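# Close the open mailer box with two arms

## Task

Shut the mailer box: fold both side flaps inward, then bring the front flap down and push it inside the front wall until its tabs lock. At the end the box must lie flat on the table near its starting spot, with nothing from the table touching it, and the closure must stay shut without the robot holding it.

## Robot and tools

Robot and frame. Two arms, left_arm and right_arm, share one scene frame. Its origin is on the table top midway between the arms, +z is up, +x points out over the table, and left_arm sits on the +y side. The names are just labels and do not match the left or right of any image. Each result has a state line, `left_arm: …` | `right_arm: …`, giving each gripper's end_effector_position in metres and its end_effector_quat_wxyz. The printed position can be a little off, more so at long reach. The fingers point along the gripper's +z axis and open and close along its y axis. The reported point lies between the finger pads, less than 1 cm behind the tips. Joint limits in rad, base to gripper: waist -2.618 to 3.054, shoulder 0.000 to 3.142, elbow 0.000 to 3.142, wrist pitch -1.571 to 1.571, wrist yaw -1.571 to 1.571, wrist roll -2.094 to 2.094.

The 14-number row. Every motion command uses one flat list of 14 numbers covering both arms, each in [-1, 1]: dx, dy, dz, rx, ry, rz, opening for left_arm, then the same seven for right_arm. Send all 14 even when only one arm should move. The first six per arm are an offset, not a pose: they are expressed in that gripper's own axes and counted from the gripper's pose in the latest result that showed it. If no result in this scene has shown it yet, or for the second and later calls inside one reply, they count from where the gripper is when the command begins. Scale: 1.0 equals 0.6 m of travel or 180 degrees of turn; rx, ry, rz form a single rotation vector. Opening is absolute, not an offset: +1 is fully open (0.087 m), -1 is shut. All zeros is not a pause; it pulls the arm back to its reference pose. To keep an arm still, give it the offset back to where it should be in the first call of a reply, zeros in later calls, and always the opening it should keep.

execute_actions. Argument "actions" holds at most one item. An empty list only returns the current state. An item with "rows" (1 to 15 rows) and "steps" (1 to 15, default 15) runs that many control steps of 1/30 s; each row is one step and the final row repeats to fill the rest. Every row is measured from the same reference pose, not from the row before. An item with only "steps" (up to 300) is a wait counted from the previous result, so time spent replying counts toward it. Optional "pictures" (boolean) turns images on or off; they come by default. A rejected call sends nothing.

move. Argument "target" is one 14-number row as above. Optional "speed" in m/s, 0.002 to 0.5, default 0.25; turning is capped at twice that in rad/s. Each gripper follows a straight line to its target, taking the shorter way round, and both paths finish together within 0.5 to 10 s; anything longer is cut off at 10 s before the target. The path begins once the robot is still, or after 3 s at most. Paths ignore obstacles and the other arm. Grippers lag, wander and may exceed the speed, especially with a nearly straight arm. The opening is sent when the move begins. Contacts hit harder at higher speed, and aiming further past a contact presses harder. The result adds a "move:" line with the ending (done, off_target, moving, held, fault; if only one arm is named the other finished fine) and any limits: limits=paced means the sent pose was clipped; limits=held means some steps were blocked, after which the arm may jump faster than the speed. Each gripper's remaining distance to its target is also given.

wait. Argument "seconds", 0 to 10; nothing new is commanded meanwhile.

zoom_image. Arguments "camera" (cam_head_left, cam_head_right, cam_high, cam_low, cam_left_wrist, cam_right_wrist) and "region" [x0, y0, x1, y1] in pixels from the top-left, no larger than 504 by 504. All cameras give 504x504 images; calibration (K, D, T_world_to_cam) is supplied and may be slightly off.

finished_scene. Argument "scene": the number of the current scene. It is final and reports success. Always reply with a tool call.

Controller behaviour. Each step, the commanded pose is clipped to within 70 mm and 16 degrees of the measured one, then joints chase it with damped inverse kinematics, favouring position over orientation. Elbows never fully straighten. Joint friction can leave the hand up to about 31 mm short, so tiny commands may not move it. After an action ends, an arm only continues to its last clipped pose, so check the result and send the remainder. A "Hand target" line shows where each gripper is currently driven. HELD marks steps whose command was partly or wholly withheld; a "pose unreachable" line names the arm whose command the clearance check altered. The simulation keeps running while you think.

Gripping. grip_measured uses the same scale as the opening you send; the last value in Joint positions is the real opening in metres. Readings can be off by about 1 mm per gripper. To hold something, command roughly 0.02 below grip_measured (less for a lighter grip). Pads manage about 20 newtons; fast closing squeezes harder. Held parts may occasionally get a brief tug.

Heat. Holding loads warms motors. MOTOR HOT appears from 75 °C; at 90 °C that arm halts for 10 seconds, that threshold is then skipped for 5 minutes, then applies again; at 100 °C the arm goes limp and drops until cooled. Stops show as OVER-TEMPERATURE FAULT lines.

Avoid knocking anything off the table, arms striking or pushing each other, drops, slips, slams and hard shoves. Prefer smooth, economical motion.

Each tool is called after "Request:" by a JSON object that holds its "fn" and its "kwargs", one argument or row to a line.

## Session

Request:
{"fn": "execute_actions", "kwargs": {
  "actions": []
}}

Scene clock: 0.00 s of 5140.00 s.
left_arm: end_effector_position=(+0.3128, +0.5508, +0.2517) grip_measured=+0.979 end_effector_quat_wxyz=(-0.541, +0.589, -0.517, +0.305) | right_arm: end_effector_position=(+0.1221, -0.0676, +0.2941) grip_measured=+1.000 end_effector_quat_wxyz=(-0.127, +0.063, +0.914, +0.379)
Joint positions: left_arm=[ 1.178  1.269  0.853  0.125  0.652 -1.185  0.087] | right_arm=[ 0.769  1.43   1.569 -1.256 -0.712  1.033  0.087]
Joint velocities: left_arm=[-0.012 -0.017  0.007  0.007 -0.007  0.037  0.   ] | right_arm=[ 0.007 -0.012 -0.012 -0.066 -0.007 -0.051  0.   ]
Motor temperatures (°C, as the motors report them): left_arm=[22 27 26 26 21 22] | right_arm=[21 26 25 26 22 22]
Hand target (left_arm): +0.313, +0.551, +0.252; -0.541, +0.589, -0.517, +0.305
Hand target (right_arm): +0.122, -0.068, +0.294; -0.127, +0.063, +0.914, +0.379
camera_calibration (this result's frames):
cam_left_wrist: T_world_to_cam=[[0.276819, -0.127196, 0.952467, -0.256787], [-0.538831, -0.84125, 0.0442593, 0.637252], [0.795633, -0.525471, -0.301411, 0.257281], [0, 0, 0, 1]] pos_world=[0.209753, 0.63862, 0.293924]
cam_right_wrist: T_world_to_cam=[[-0.201781, -0.718916, -0.665165, 0.167144], [-0.479183, -0.519841, 0.707212, -0.162368], [-0.854206, 0.461437, -0.239599, 0.345988], [0, 0, 0, 1]] pos_world=[0.251467, -0.123895, 0.308904]

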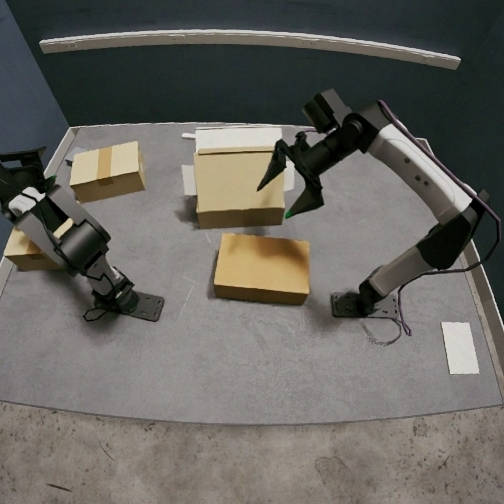

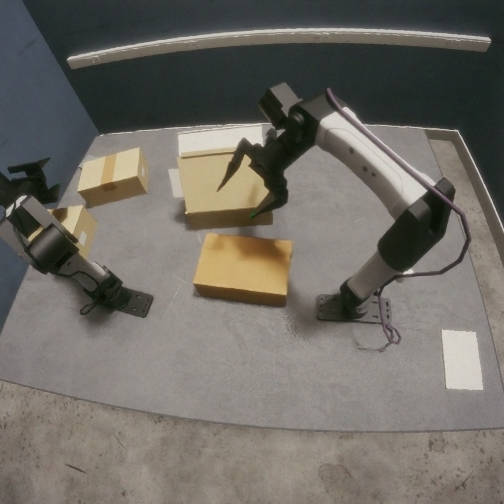

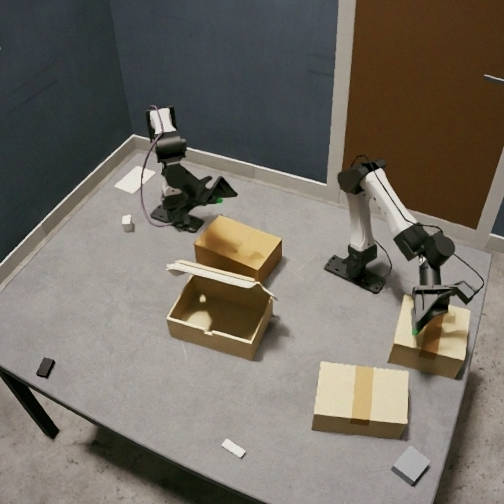

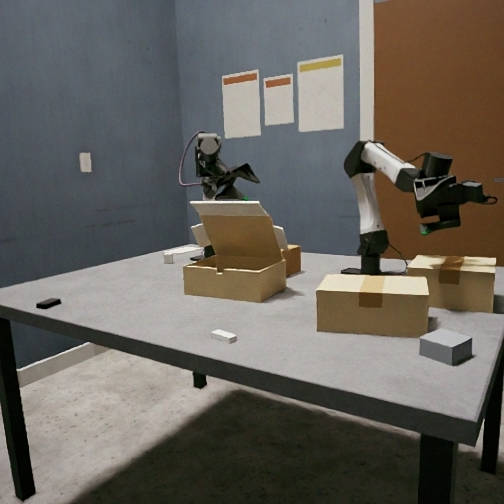

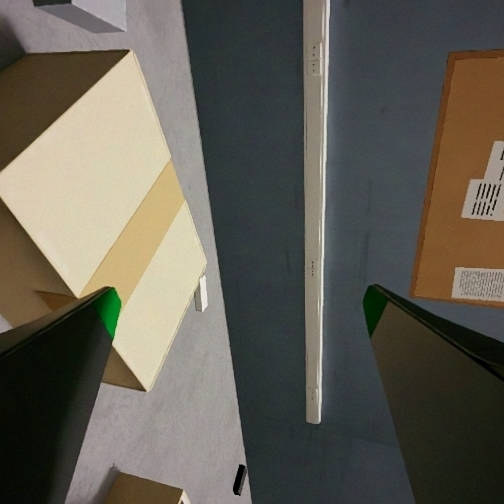

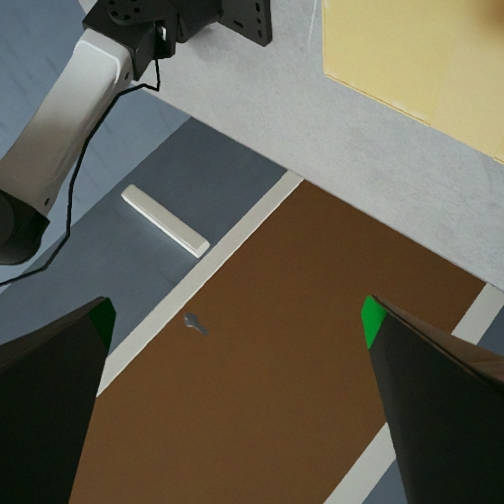

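Request:
{"fn": "zoom_image", "kwargs": {
  "camera": "cam_head_left",
  "region": [150, 110, 330, 310]
}}

Request:
{"fn": "zoom_image", "kwargs": {
  "camera": "cam_low",
  "region": [150, 180, 320, 320]
}}

Request:
{"fn": "zoom_image", "kwargs": {
  "camera": "cam_high",
  "region": [140, 200, 310, 370]
}}

Region (150, 110, 330, 310) of cam_head_left's 504x504 image, scaled by 2.520, with more detail than that image has; it fills the left 454 columns of this view, and the rest is white.

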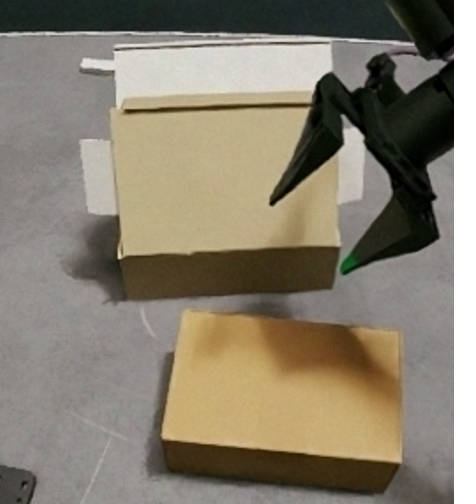

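Region (150, 180, 320, 320) of cam_low's 504x504 image, scaled by 2.965, with more detail than that image has; it fills the top 415 rows of this view, and the rest is white.

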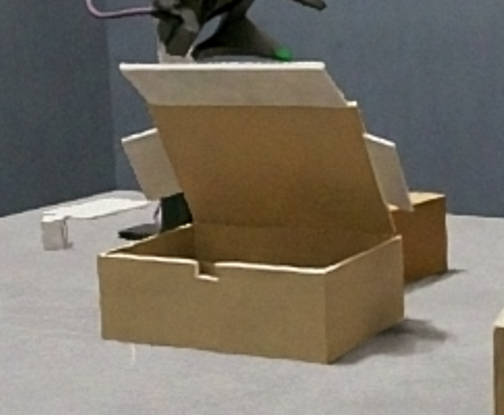

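Region (140, 200, 310, 370) of cam_high's 504x504 image, scaled by 2.965, with more detail than that image has.

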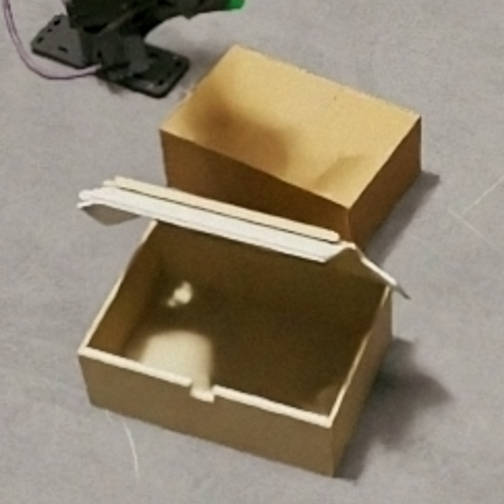

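Request:
{"fn": "move", "kwargs": {
  "target": [0.539,0.066,-0.113,0.171,0.355,0.35,-1,-0.405,-0.232,-0.081,-0.013,-0.268,-0.252,-1],
  "speed": 0.3
}}

Scene clock: 15.30 s of 5140.00 s.
left_arm: end_effector_position=(+0.3346, +0.2300, +0.1795) grip_measured=-1.000 end_effector_quat_wxyz=(+0.425, +0.137, +0.816, -0.367) | right_arm: end_effector_position=(+0.3319, -0.2030, +0.1714) grip_measured=-0.985 end_effector_quat_wxyz=(+0.402, -0.136, +0.833, +0.356)
Joint positions: left_arm=[ 0.349  1.314  0.895 -0.263  0.946  0.037  0.   ] | right_arm=[ 0.163  1.273  0.843 -0.148 -0.681  0.173  0.001]
Joint velocities: left_arm=[-0.017 -0.007  0.007 -0.037 -0.007  0.037  0.   ] | right_arm=[-0.012 -0.007 -0.012  0.051  0.007  0.037 -0.   ]
Motor temperatures (°C, as the motors report them): left_arm=[22 28 28 29 21 22] | right_arm=[21 26 26 27 22 22]
Hand target (left_arm): +0.335, +0.229, +0.175; +0.413, +0.134, +0.822, -0.368
Hand target (right_arm): +0.333, -0.205, +0.164; +0.401, -0.137, +0.833, +0.356
Off the commanded pose (left_arm): 0.015 m, 4 deg.
Off the commanded pose (right_arm): 0.007 m, 0 deg.
After step 90, 8.87 s passed at rest.
move: off_target (left_arm)
camera_calibration (this result's frames):
cam_left_wrist: T_world_to_cam=[[-0.542844, -0.690401, 0.478192, 0.254047], [-0.834917, 0.505167, -0.218451, 0.218868], [-0.0907479, -0.517835, -0.850654, 0.443055], [0, 0, 0, 1]] pos_world=[0.360851, 0.294259, 0.303215]
cam_right_wrist: T_world_to_cam=[[0.504461, -0.72453, -0.469655, -0.238517], [-0.856638, -0.488088, -0.167157, 0.236129], [-0.108123, 0.486649, -0.866881, 0.423313], [0, 0, 0, 1]] pos_world=[0.36837, -0.263565, 0.294412]

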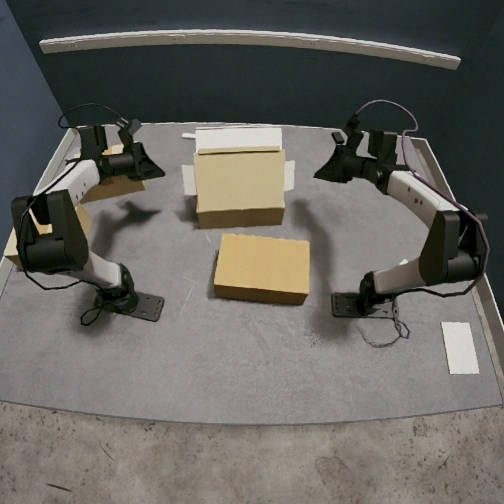

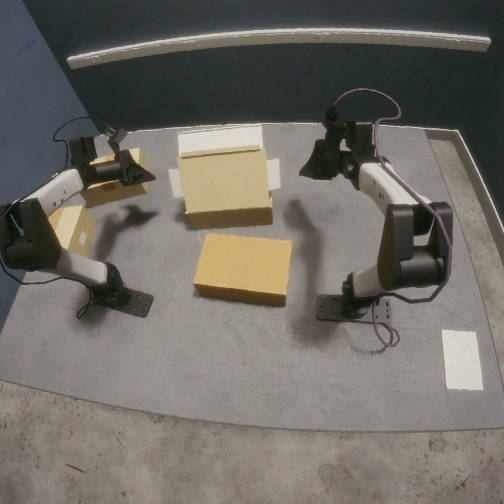

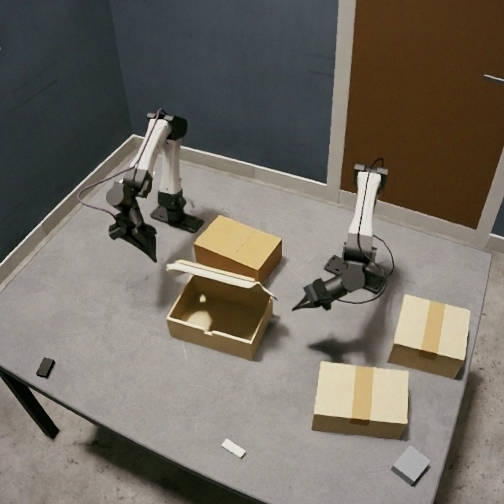

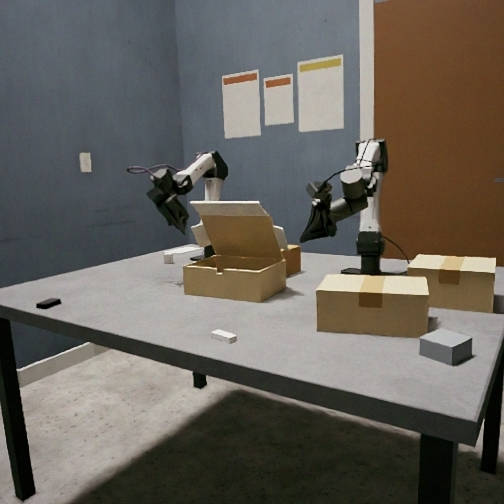

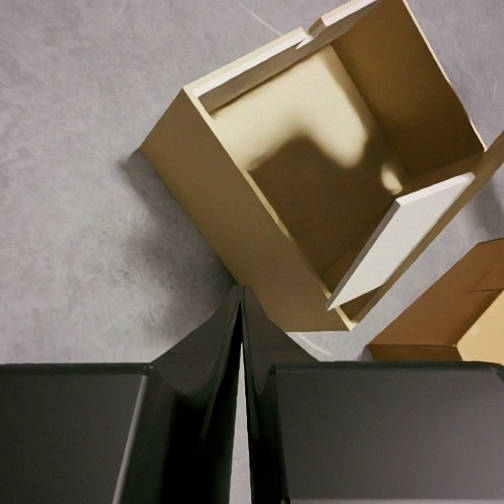

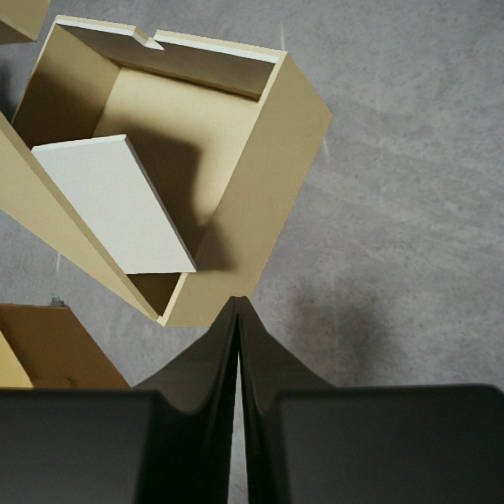

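Request:
{"fn": "move", "kwargs": {
  "target": [0.01,-0.084,0.057,0,0,0,-1,0.007,0.066,0.076,0,0,0,-1],
  "speed": 0.12
}}

Request:
{"fn": "move", "kwargs": {
  "target": [0.007,-0.019,0.109,0,0,0,-1,0.007,0.019,0.109,0,0,0,-1],
  "speed": 0.07
}}

Scene clock: 21.10 s of 5140.00 s.
left_arm: end_effector_position=(+0.3293, +0.1712, +0.1942) grip_measured=-1.000 end_effector_quat_wxyz=(+0.430, +0.140, +0.812, -0.369) | right_arm: end_effector_position=(+0.3288, -0.1476, +0.1635) grip_measured=-0.985 end_effector_quat_wxyz=(+0.394, -0.138, +0.837, +0.353)
Joint positions: left_arm=[ 0.123  1.242  0.858 -0.134  0.765 -0.163  0.   ] | right_arm=[ 0.376  1.323  0.843 -0.047 -0.5    0.295  0.001]
Joint velocities: left_arm=[ 0.002 -0.012 -0.012  0.037 -0.022  0.051  0.   ] | right_arm=[-0.012 -0.017 -0.002  0.037  0.022  0.022 -0.001]
Motor temperatures (°C, as the motors report them): left_arm=[22 27 29 29 21 22] | right_arm=[21 26 27 28 22 22]
Hand target (left_arm): +0.325, +0.170, +0.188; +0.425, +0.136, +0.815, -0.370
Hand target (right_arm): +0.335, -0.144, +0.168; +0.401, -0.137, +0.833, +0.355
Off the commanded pose (left_arm): 0.009 m, 1 deg.
Off the commanded pose (right_arm): 0.009 m, 1 deg.
After step 90, 1.73 s passed at rest.
move: done
camera_calibration (this result's frames):
cam_left_wrist: T_world_to_cam=[[-0.551621, -0.685601, 0.475042, 0.206242], [-0.830033, 0.507343, -0.23162, 0.247908], [-0.0822103, -0.522068, -0.848933, 0.422264], [0, 0, 0, 1]] pos_world=[0.354253, 0.236076, 0.317921]
cam_right_wrist: T_world_to_cam=[[0.502014, -0.727165, -0.468201, -0.200434], [-0.855998, -0.495062, -0.148935, 0.25502], [-0.123489, 0.475547, -0.87098, 0.393256], [0, 0, 0, 1]] pos_world=[0.36748, -0.206509, 0.286657]

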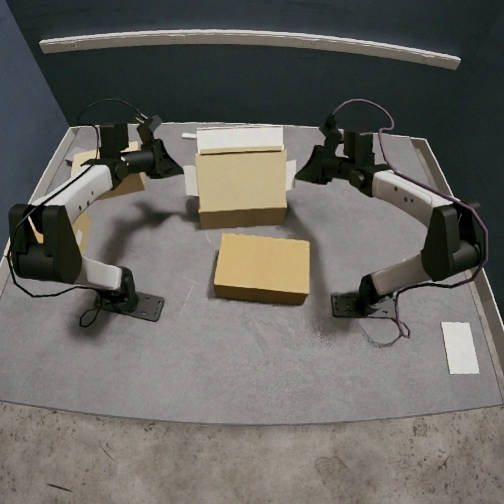

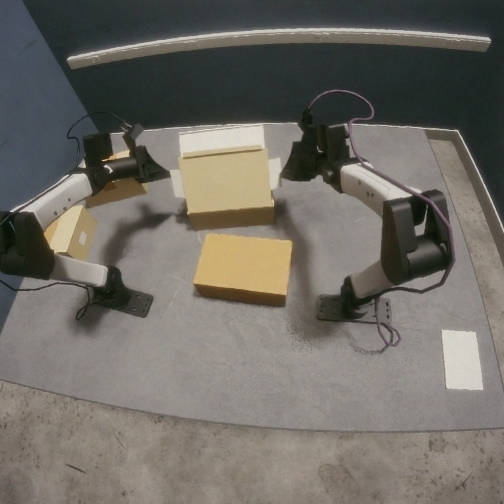

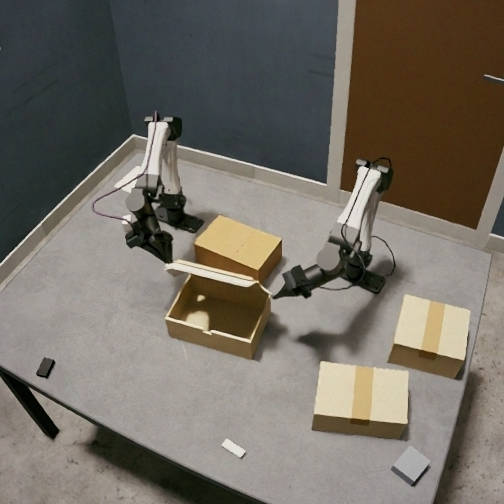

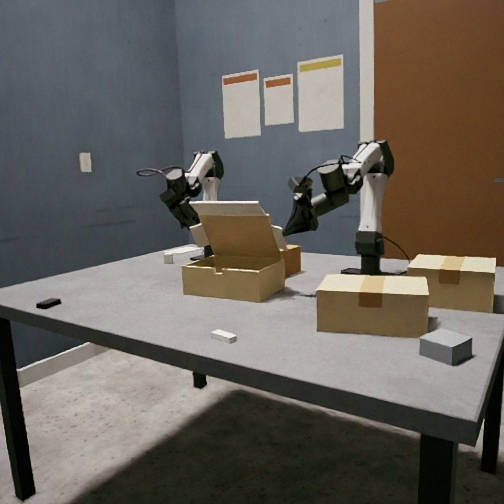

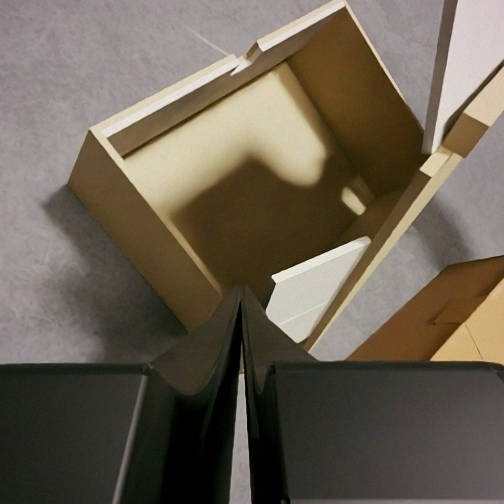

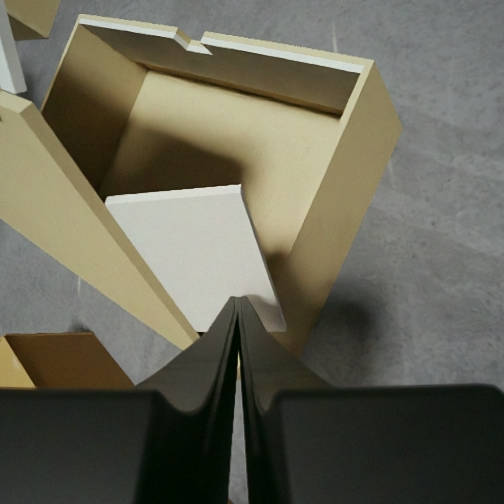

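Scene clock: 22.53 s of 5140.00 s.
left_arm: end_effector_position=(+0.3559, +0.1233, +0.1684) grip_measured=-1.000 end_effector_quat_wxyz=(+0.427, +0.136, +0.816, -0.366) | right_arm: end_effector_position=(+0.3580, -0.1103, +0.1307) grip_measured=-0.985 end_effector_quat_wxyz=(+0.395, -0.129, +0.847, +0.331)
Joint positions: left_arm=[-0.048  1.397  0.858  0.075  0.605 -0.267  0.   ] | right_arm=[ 0.485  1.521  0.891  0.107 -0.358  0.347  0.001]
Joint velocities: left_arm=[-0.007 -0.022  0.007  0.007 -0.037  0.066  0.   ] | right_arm=[ 0.002  0.002 -0.017  0.051 -0.007 -0.022  0.002]
Motor temperatures (°C, as the motors report them): left_arm=[22 27 29 29 21 22] | right_arm=[21 26 27 28 22 22]
Hand target (left_arm): +0.360, +0.116, +0.173; +0.429, +0.139, +0.811, -0.372
Hand target (right_arm): +0.357, -0.095, +0.138; +0.393, -0.139, +0.838, +0.352
Off the commanded pose (left_arm): 0.009 m, 1 deg.
Off the commanded pose (right_arm): 0.018 m, 3 deg.
move: off_target (right_arm)
camera_calibration (this result's frames):
cam_left_wrist: T_world_to_cam=[[-0.540904, -0.692866, 0.476822, 0.197126], [-0.836592, 0.50172, -0.21998, 0.289366], [-0.0868145, -0.517893, -0.851029, 0.378983], [0, 0, 0, 1]] pos_world=[0.381608, 0.187674, 0.292186]
cam_right_wrist: T_world_to_cam=[[0.472069, -0.760909, -0.445161, -0.199325], [-0.874455, -0.468165, -0.127083, 0.300287], [-0.11171, 0.449265, -0.886387, 0.345433], [0, 0, 0, 1]] pos_world=[0.395271, -0.166275, 0.255617]

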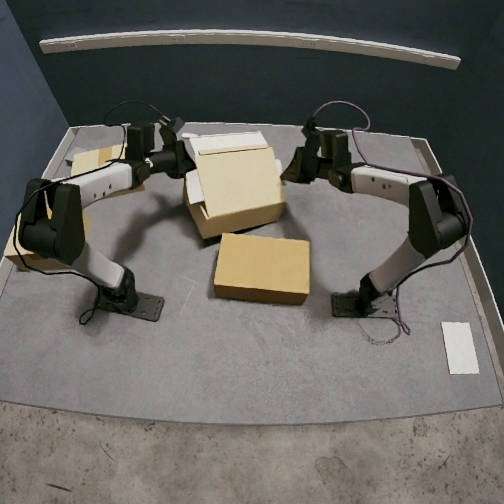

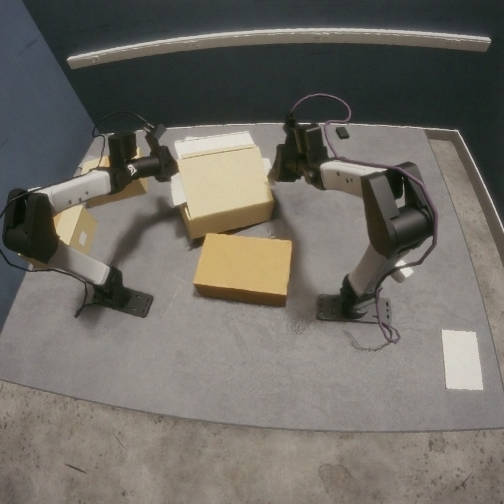

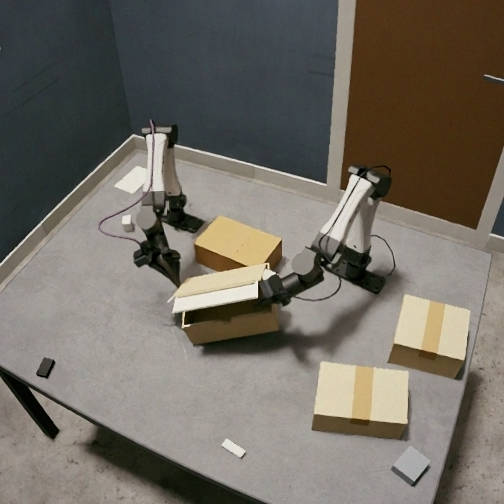

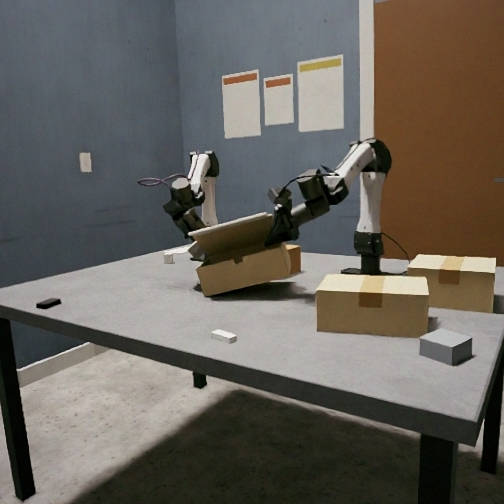

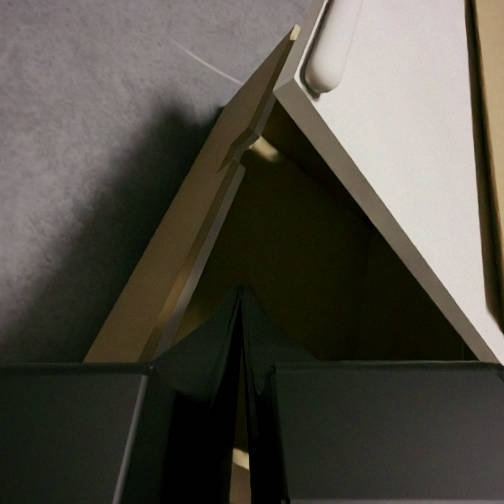

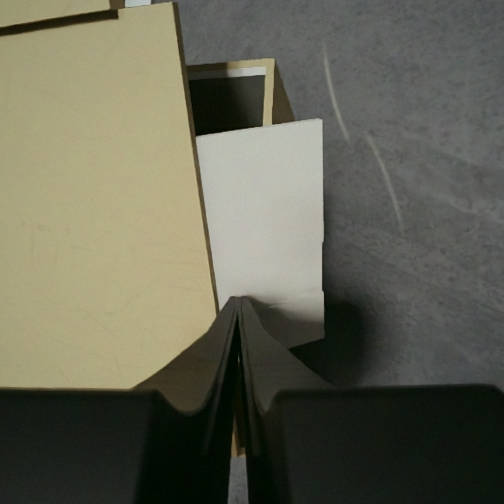

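Bad; the empty box twisted. Back out slowly.

Request:
{"fn": "move", "kwargs": {
  "target": [0,0.03,-0.17,0,0,0,-1,0,-0.03,-0.17,0,0,0,-1],
  "speed": 0.06
}}

Request:
{"fn": "zoom_image", "kwargs": {
  "camera": "cam_head_left",
  "region": [150, 110, 330, 310]
}}

Scene clock: 26.47 s of 5140.00 s.
left_arm: end_effector_position=(+0.3094, +0.2063, +0.2023) grip_measured=-1.000 end_effector_quat_wxyz=(+0.437, +0.143, +0.812, -0.361) | right_arm: end_effector_position=(+0.3127, -0.1865, +0.1724) grip_measured=-0.985 end_effector_quat_wxyz=(+0.399, -0.127, +0.845, +0.333)
Joint positions: left_arm=[ 0.265  1.157  0.858 -0.291  0.873 -0.041  0.   ] | right_arm=[ 0.273  1.192  0.814 -0.187 -0.539  0.231  0.001]
Joint velocities: left_arm=[ 0.002  0.007  0.007  0.037 -0.066 -0.022  0.   ] | right_arm=[-0.012  0.027  0.002  0.051 -0.022  0.051  0.   ]
Motor temperatures (°C, as the motors report them): left_arm=[22 28 30 29 21 22] | right_arm=[21 26 27 28 22 22]
Hand target (left_arm): +0.304, +0.208, +0.198; +0.427, +0.137, +0.817, -0.363
Hand target (right_arm): +0.307, -0.190, +0.169; +0.396, -0.128, +0.847, +0.332
Off the commanded pose (left_arm): 0.007 m, 2 deg.
Off the commanded pose (right_arm): 0.008 m, 1 deg.
move: done
camera_calibration (this result's frames):
cam_left_wrist: T_world_to_cam=[[-0.554446, -0.696104, 0.456102, 0.222429], [-0.829685, 0.505089, -0.237713, 0.217062], [-0.0648991, -0.51022, -0.857592, 0.439727], [0, 0, 0, 1]] pos_world=[0.331956, 0.269556, 0.327255]
cam_right_wrist: T_world_to_cam=[[0.472741, -0.759433, -0.446965, -0.216917], [-0.875097, -0.464195, -0.136855, 0.232907], [-0.103547, 0.455834, -0.884021, 0.409823], [0, 0, 0, 1]] pos_world=[0.348798, -0.243431, 0.297213]

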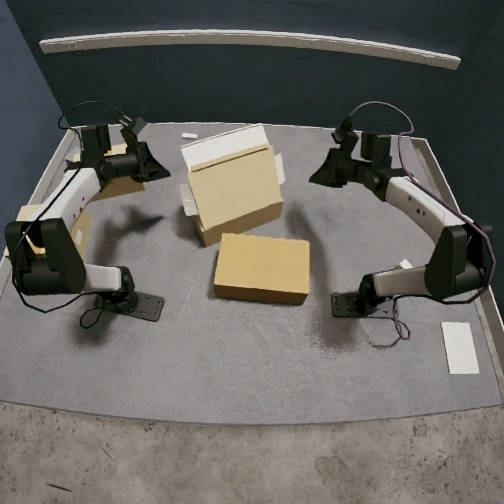

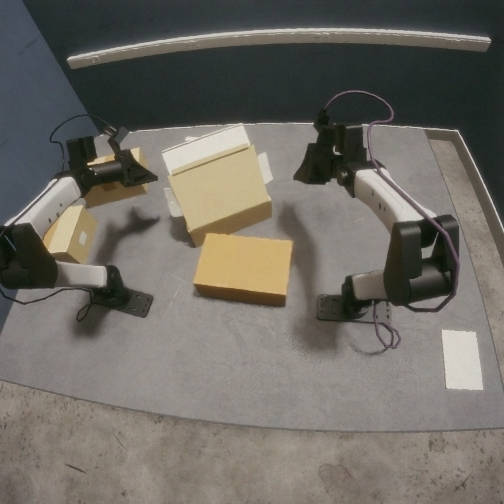

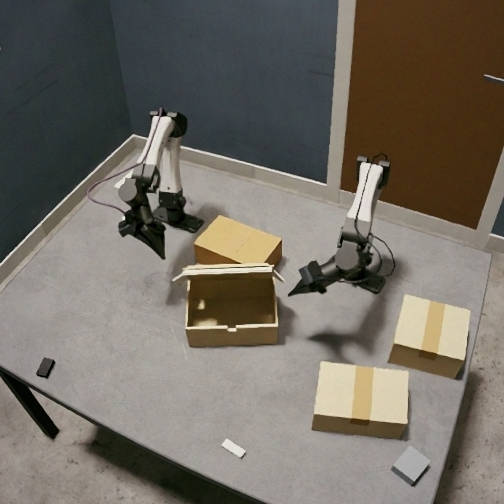

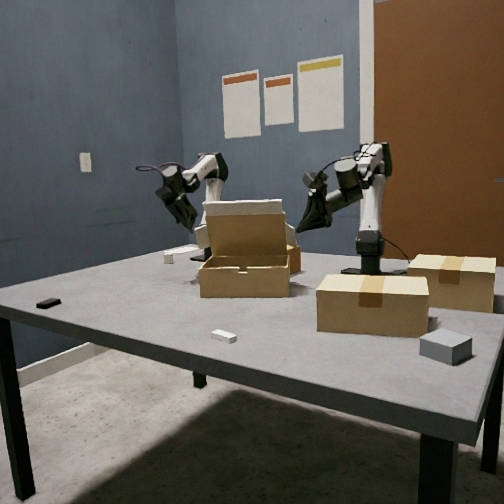

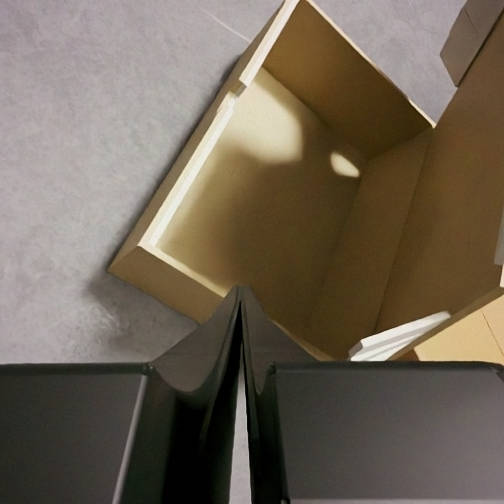

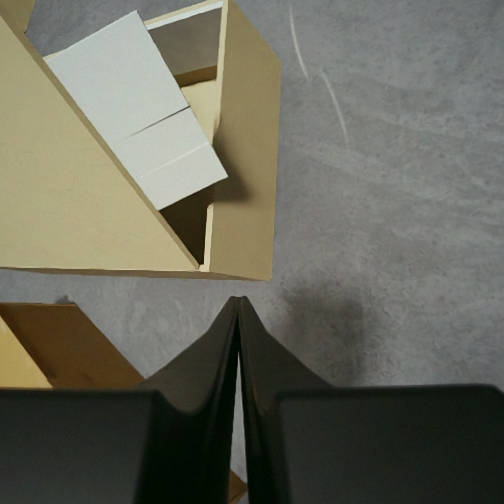

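Region (150, 110, 330, 310) of cam_head_left's 504x504 image, scaled by 2.520, with more detail than that image has; it fills the left 454 columns of this view, and the rest is white.

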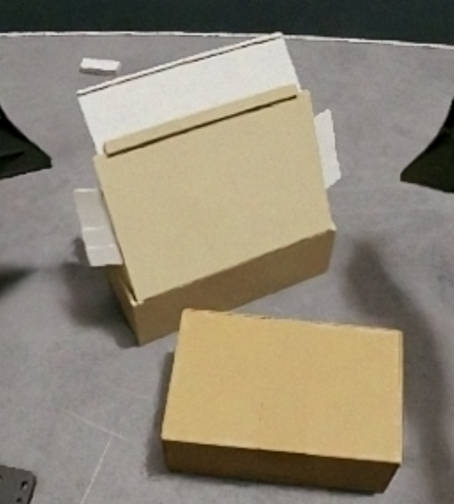

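Request:
{"fn": "move", "kwargs": {
  "target": [0.174,0.146,0.076,0,0,0,-1,0.136,-0.044,0.145,0,0,0,-1],
  "speed": 0.12
}}

Scene clock: 34.90 s of 5140.00 s.
left_arm: end_effector_position=(+0.3298, +0.2251, +0.0694) grip_measured=-1.000 end_effector_quat_wxyz=(+0.447, +0.153, +0.806, -0.356) | right_arm: end_effector_position=(+0.3274, -0.1458, +0.0674) grip_measured=-0.985 end_effector_quat_wxyz=(+0.405, -0.131, +0.842, +0.332)
Joint positions: left_arm=[0.332 1.495 0.521 0.356 0.929 0.034 0.   ] | right_arm=[ 0.414  1.501  0.565  0.419 -0.418  0.306  0.001]
Joint velocities: left_arm=[-0.012 -0.007 -0.002  0.007 -0.037  0.051  0.   ] | right_arm=[ 0.007 -0.017 -0.007  0.007  0.051  0.022 -0.001]
Motor temperatures (°C, as the motors report them): left_arm=[22 28 30 29 21 22] | right_arm=[21 26 27 29 22 22]
Hand target (left_arm): +0.323, +0.226, +0.059; +0.436, +0.144, +0.812, -0.360
Hand target (right_arm): +0.324, -0.145, +0.060; +0.399, -0.128, +0.845, +0.332
Off the commanded pose (left_arm): 0.010 m, 2 deg.
Off the commanded pose (right_arm): 0.010 m, 1 deg.
After step 90, 3.53 s passed at rest.
move: done
camera_calibration (this result's frames):
cam_left_wrist: T_world_to_cam=[[-0.572273, -0.696895, 0.43225, 0.31509], [-0.818978, 0.512786, -0.257539, 0.188952], [-0.0421742, -0.501386, -0.864195, 0.327649], [0, 0, 0, 1]] pos_world=[0.348884, 0.286971, 0.195618]
cam_right_wrist: T_world_to_cam=[[0.481241, -0.75879, -0.438914, -0.24318], [-0.871763, -0.466744, -0.14893, 0.249659], [-0.091854, 0.4543, -0.886101, 0.296096], [0, 0, 0, 1]] pos_world=[0.361869, -0.202512, 0.192818]

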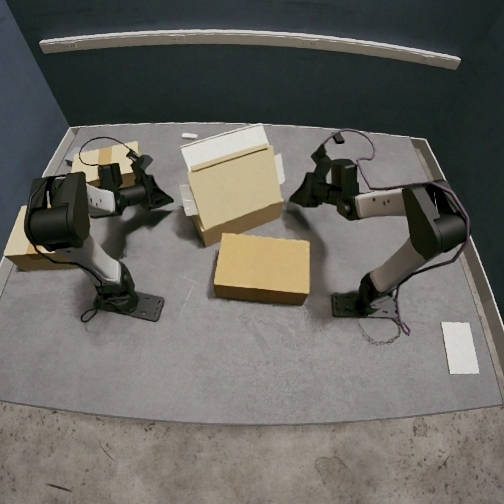

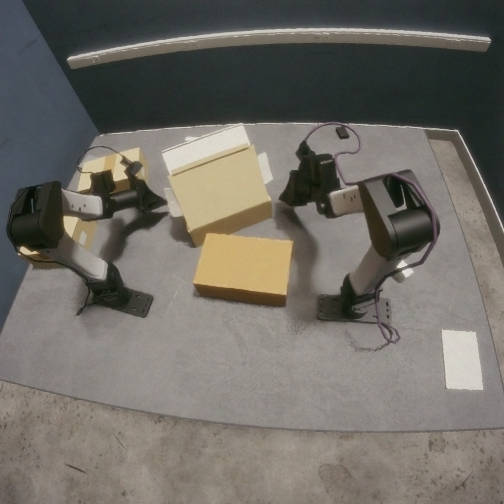

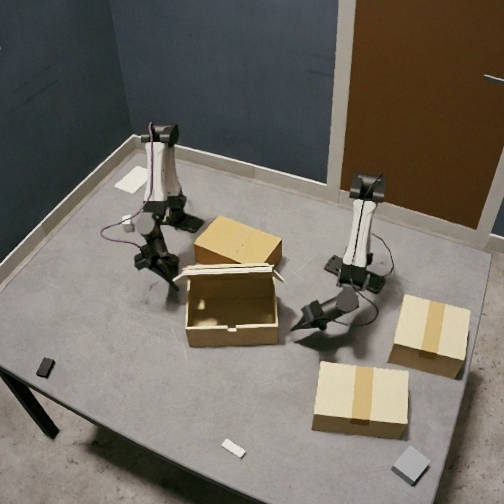

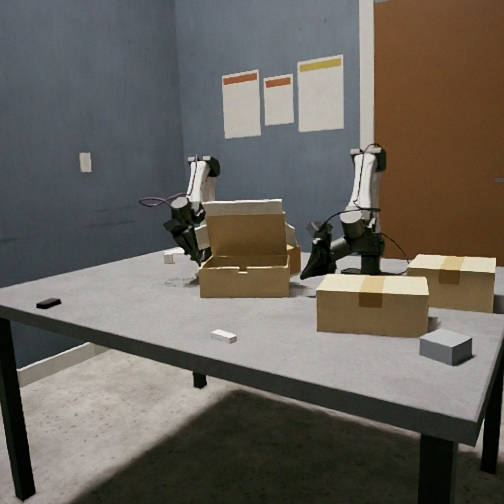

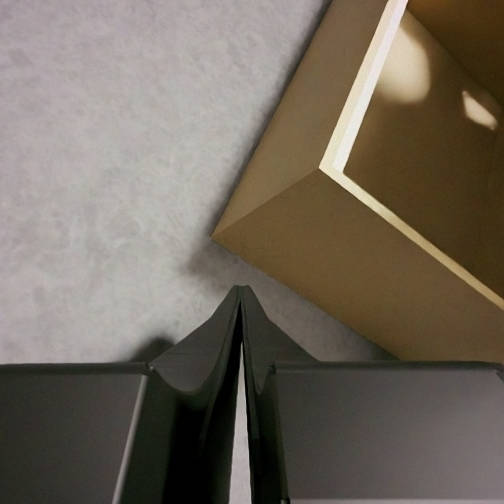

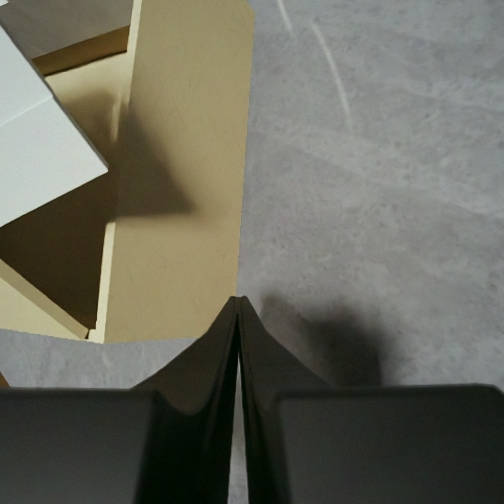

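Request:
{"fn": "move", "kwargs": {
  "target": [0.027,-0.076,0.04,0,0,0,-1,0.003,0.036,0.035,0,0,0,-1],
  "speed": 0.05
}}

Request:
{"fn": "move", "kwargs": {
  "target": [-0.064,0.016,0.117,0,0,0,-1,0,0,0,0,0,0,-1],
  "speed": 0.05
}}

Scene clock: 40.13 s of 5140.00 s.
left_arm: end_effector_position=(+0.3160, +0.1754, +0.0730) grip_measured=-1.000 end_effector_quat_wxyz=(+0.450, +0.156, +0.803, -0.358) | right_arm: end_effector_position=(+0.3207, -0.1226, +0.0608) grip_measured=-0.985 end_effector_quat_wxyz=(+0.396, -0.133, +0.848, +0.328)
Joint positions: left_arm=[ 0.13   1.424  0.428  0.508  0.764 -0.129  0.   ] | right_arm=[ 0.506  1.536  0.583  0.429 -0.338  0.346  0.001]
Joint velocities: left_arm=[-0.012 -0.007 -0.012  0.037 -0.022 -0.007  0.   ] | right_arm=[-0.012 -0.002 -0.007 -0.007 -0.007  0.022 -0.   ]
Motor temperatures (°C, as the motors report them): left_arm=[22 28 30 30 21 22] | right_arm=[21 26 28 29 22 22]
Hand target (left_arm): +0.310, +0.174, +0.069; +0.447, +0.152, +0.806, -0.358
Hand target (right_arm): +0.328, -0.116, +0.067; +0.405, -0.131, +0.842, +0.332
Off the commanded pose (left_arm): 0.008 m, 1 deg.
Off the commanded pose (right_arm): 0.012 m, 1 deg.
After step 90, 0.77 s passed at rest.
move: off_target (right_arm)
camera_calibration (this result's frames):
cam_left_wrist: T_world_to_cam=[[-0.578961, -0.692703, 0.430078, 0.272521], [-0.814558, 0.514718, -0.267509, 0.20312], [-0.036065, -0.505201, -0.862248, 0.303905], [0, 0, 0, 1]] pos_world=[0.334192, 0.237759, 0.199172]
cam_right_wrist: T_world_to_cam=[[0.476455, -0.763505, -0.435948, -0.224444], [-0.872277, -0.472599, -0.125631, 0.251718], [-0.110108, 0.440125, -0.89116, 0.283464], [0, 0, 0, 1]] pos_world=[0.357717, -0.177163, 0.186389]

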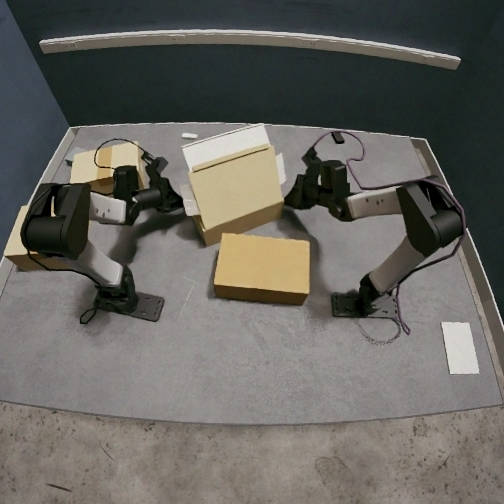

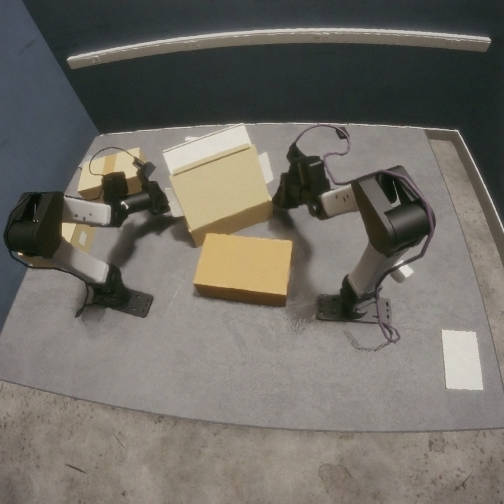

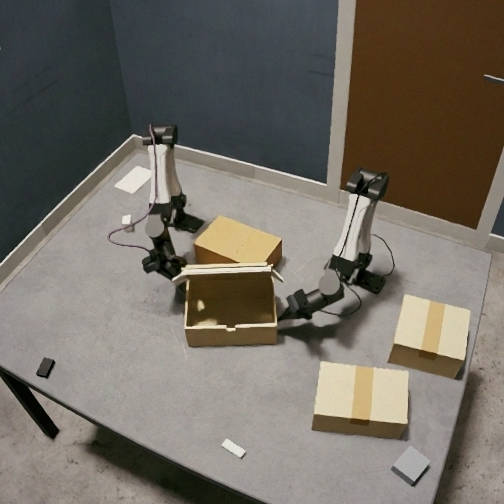

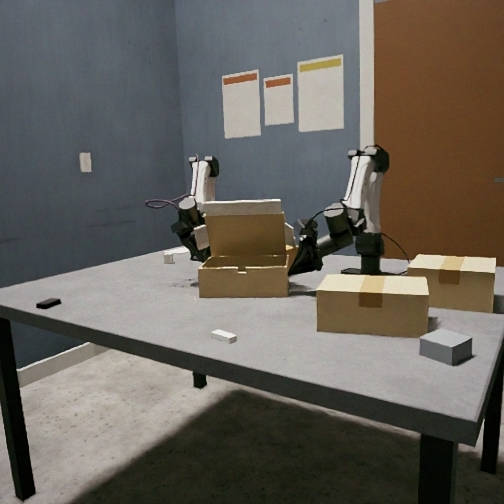

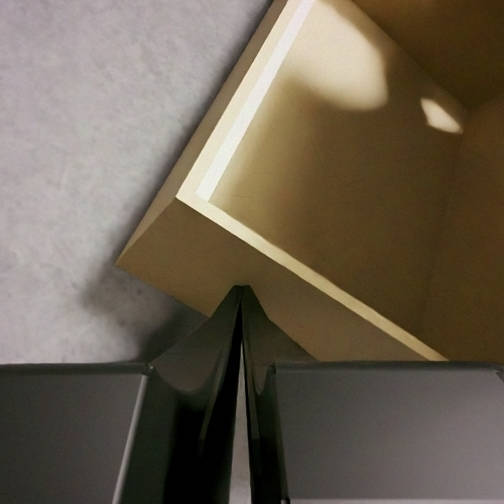

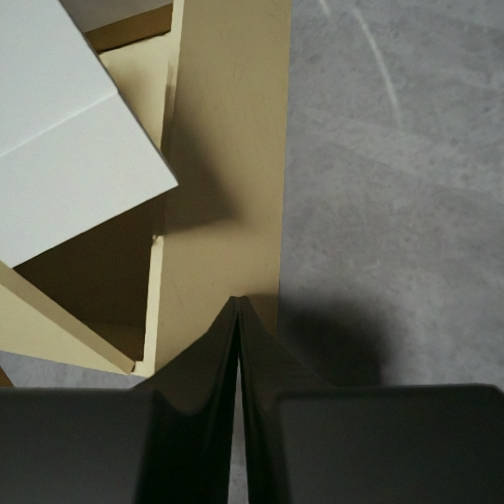

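Scene clock: 42.03 s of 5140.00 s.
left_arm: end_effector_position=(+0.3929, +0.1552, +0.0753) grip_measured=-1.000 end_effector_quat_wxyz=(+0.467, +0.138, +0.809, -0.328) | right_arm: end_effector_position=(+0.3258, -0.1281, +0.0598) grip_measured=-0.985 end_effector_quat_wxyz=(+0.402, -0.123, +0.850, +0.315)
Joint positions: left_arm=[ 0.04   1.679  0.684  0.557  0.607 -0.183  0.   ] | right_arm=[ 0.5    1.536  0.583  0.429 -0.31   0.346  0.001]
Joint velocities: left_arm=[-0.002  0.002 -0.012  0.081 -0.095  0.022  0.   ] | right_arm=[ 0.007 -0.012  0.002  0.022  0.007 -0.022  0.001]
Motor temperatures (°C, as the motors report them): left_arm=[22 28 30 30 21 22] | right_arm=[21 26 28 29 22 22]
Hand target (left_arm): +0.385, +0.136, +0.076; +0.450, +0.155, +0.803, -0.359
Hand target (right_arm): +0.321, -0.123, +0.061; +0.396, -0.133, +0.848, +0.327
Off the commanded pose (left_arm): 0.022 m, 4 deg.
Off the commanded pose (right_arm): 0.008 m, 2 deg.
move: off_target (left_arm)
camera_calibration (this result's frames):
cam_left_wrist: T_world_to_cam=[[-0.536529, -0.744328, 0.397633, 0.295857], [-0.843776, 0.465712, -0.266748, 0.295794], [0.0133654, -0.478631, -0.877914, 0.276034], [0, 0, 0, 1]] pos_world=[0.40463, 0.214578, 0.203594]
cam_right_wrist: T_world_to_cam=[[0.454928, -0.783531, -0.423225, -0.227845], [-0.88588, -0.446674, -0.125297, 0.2612], [-0.090869, 0.431927, -0.897319, 0.278635], [0, 0, 0, 1]] pos_world=[0.360364, -0.182202, 0.186323]

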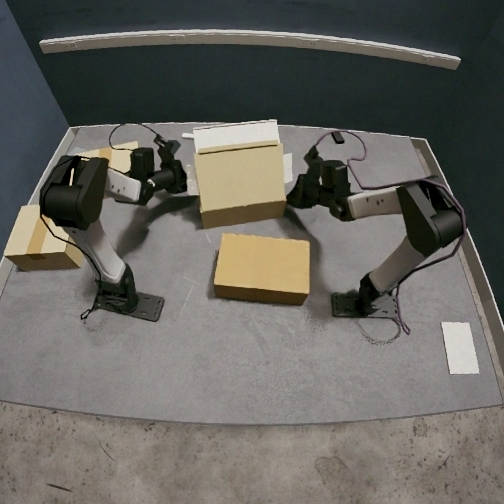

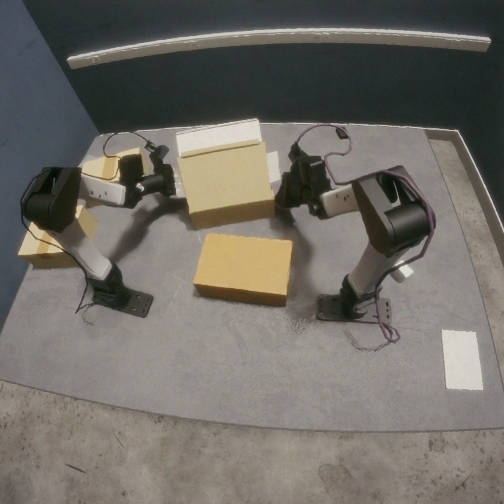

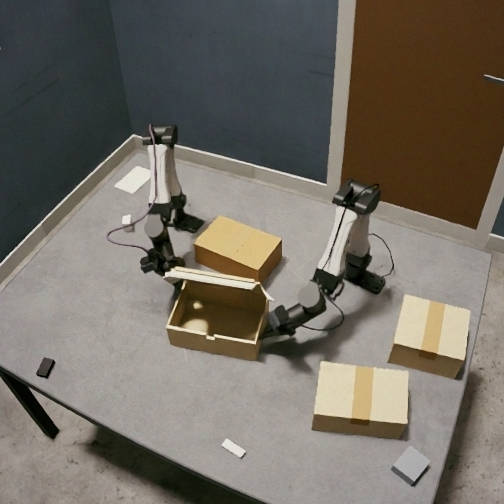

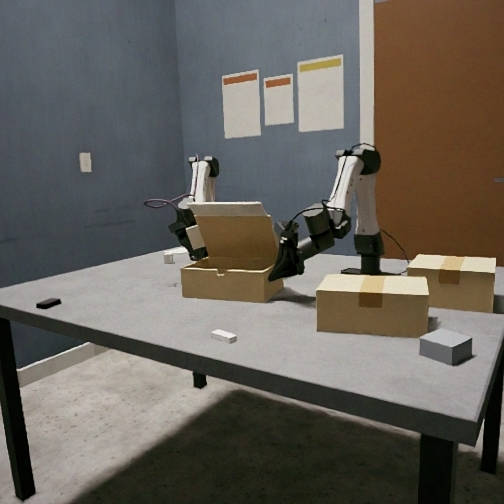

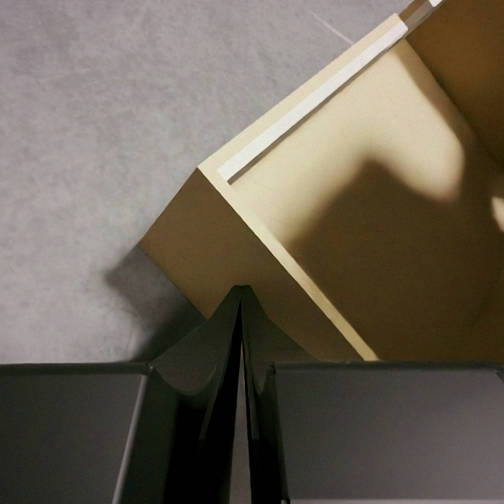

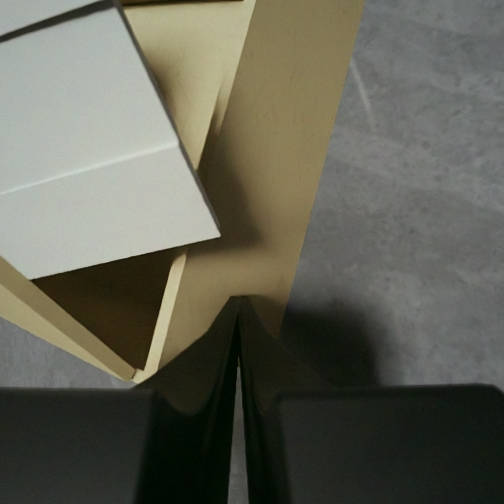

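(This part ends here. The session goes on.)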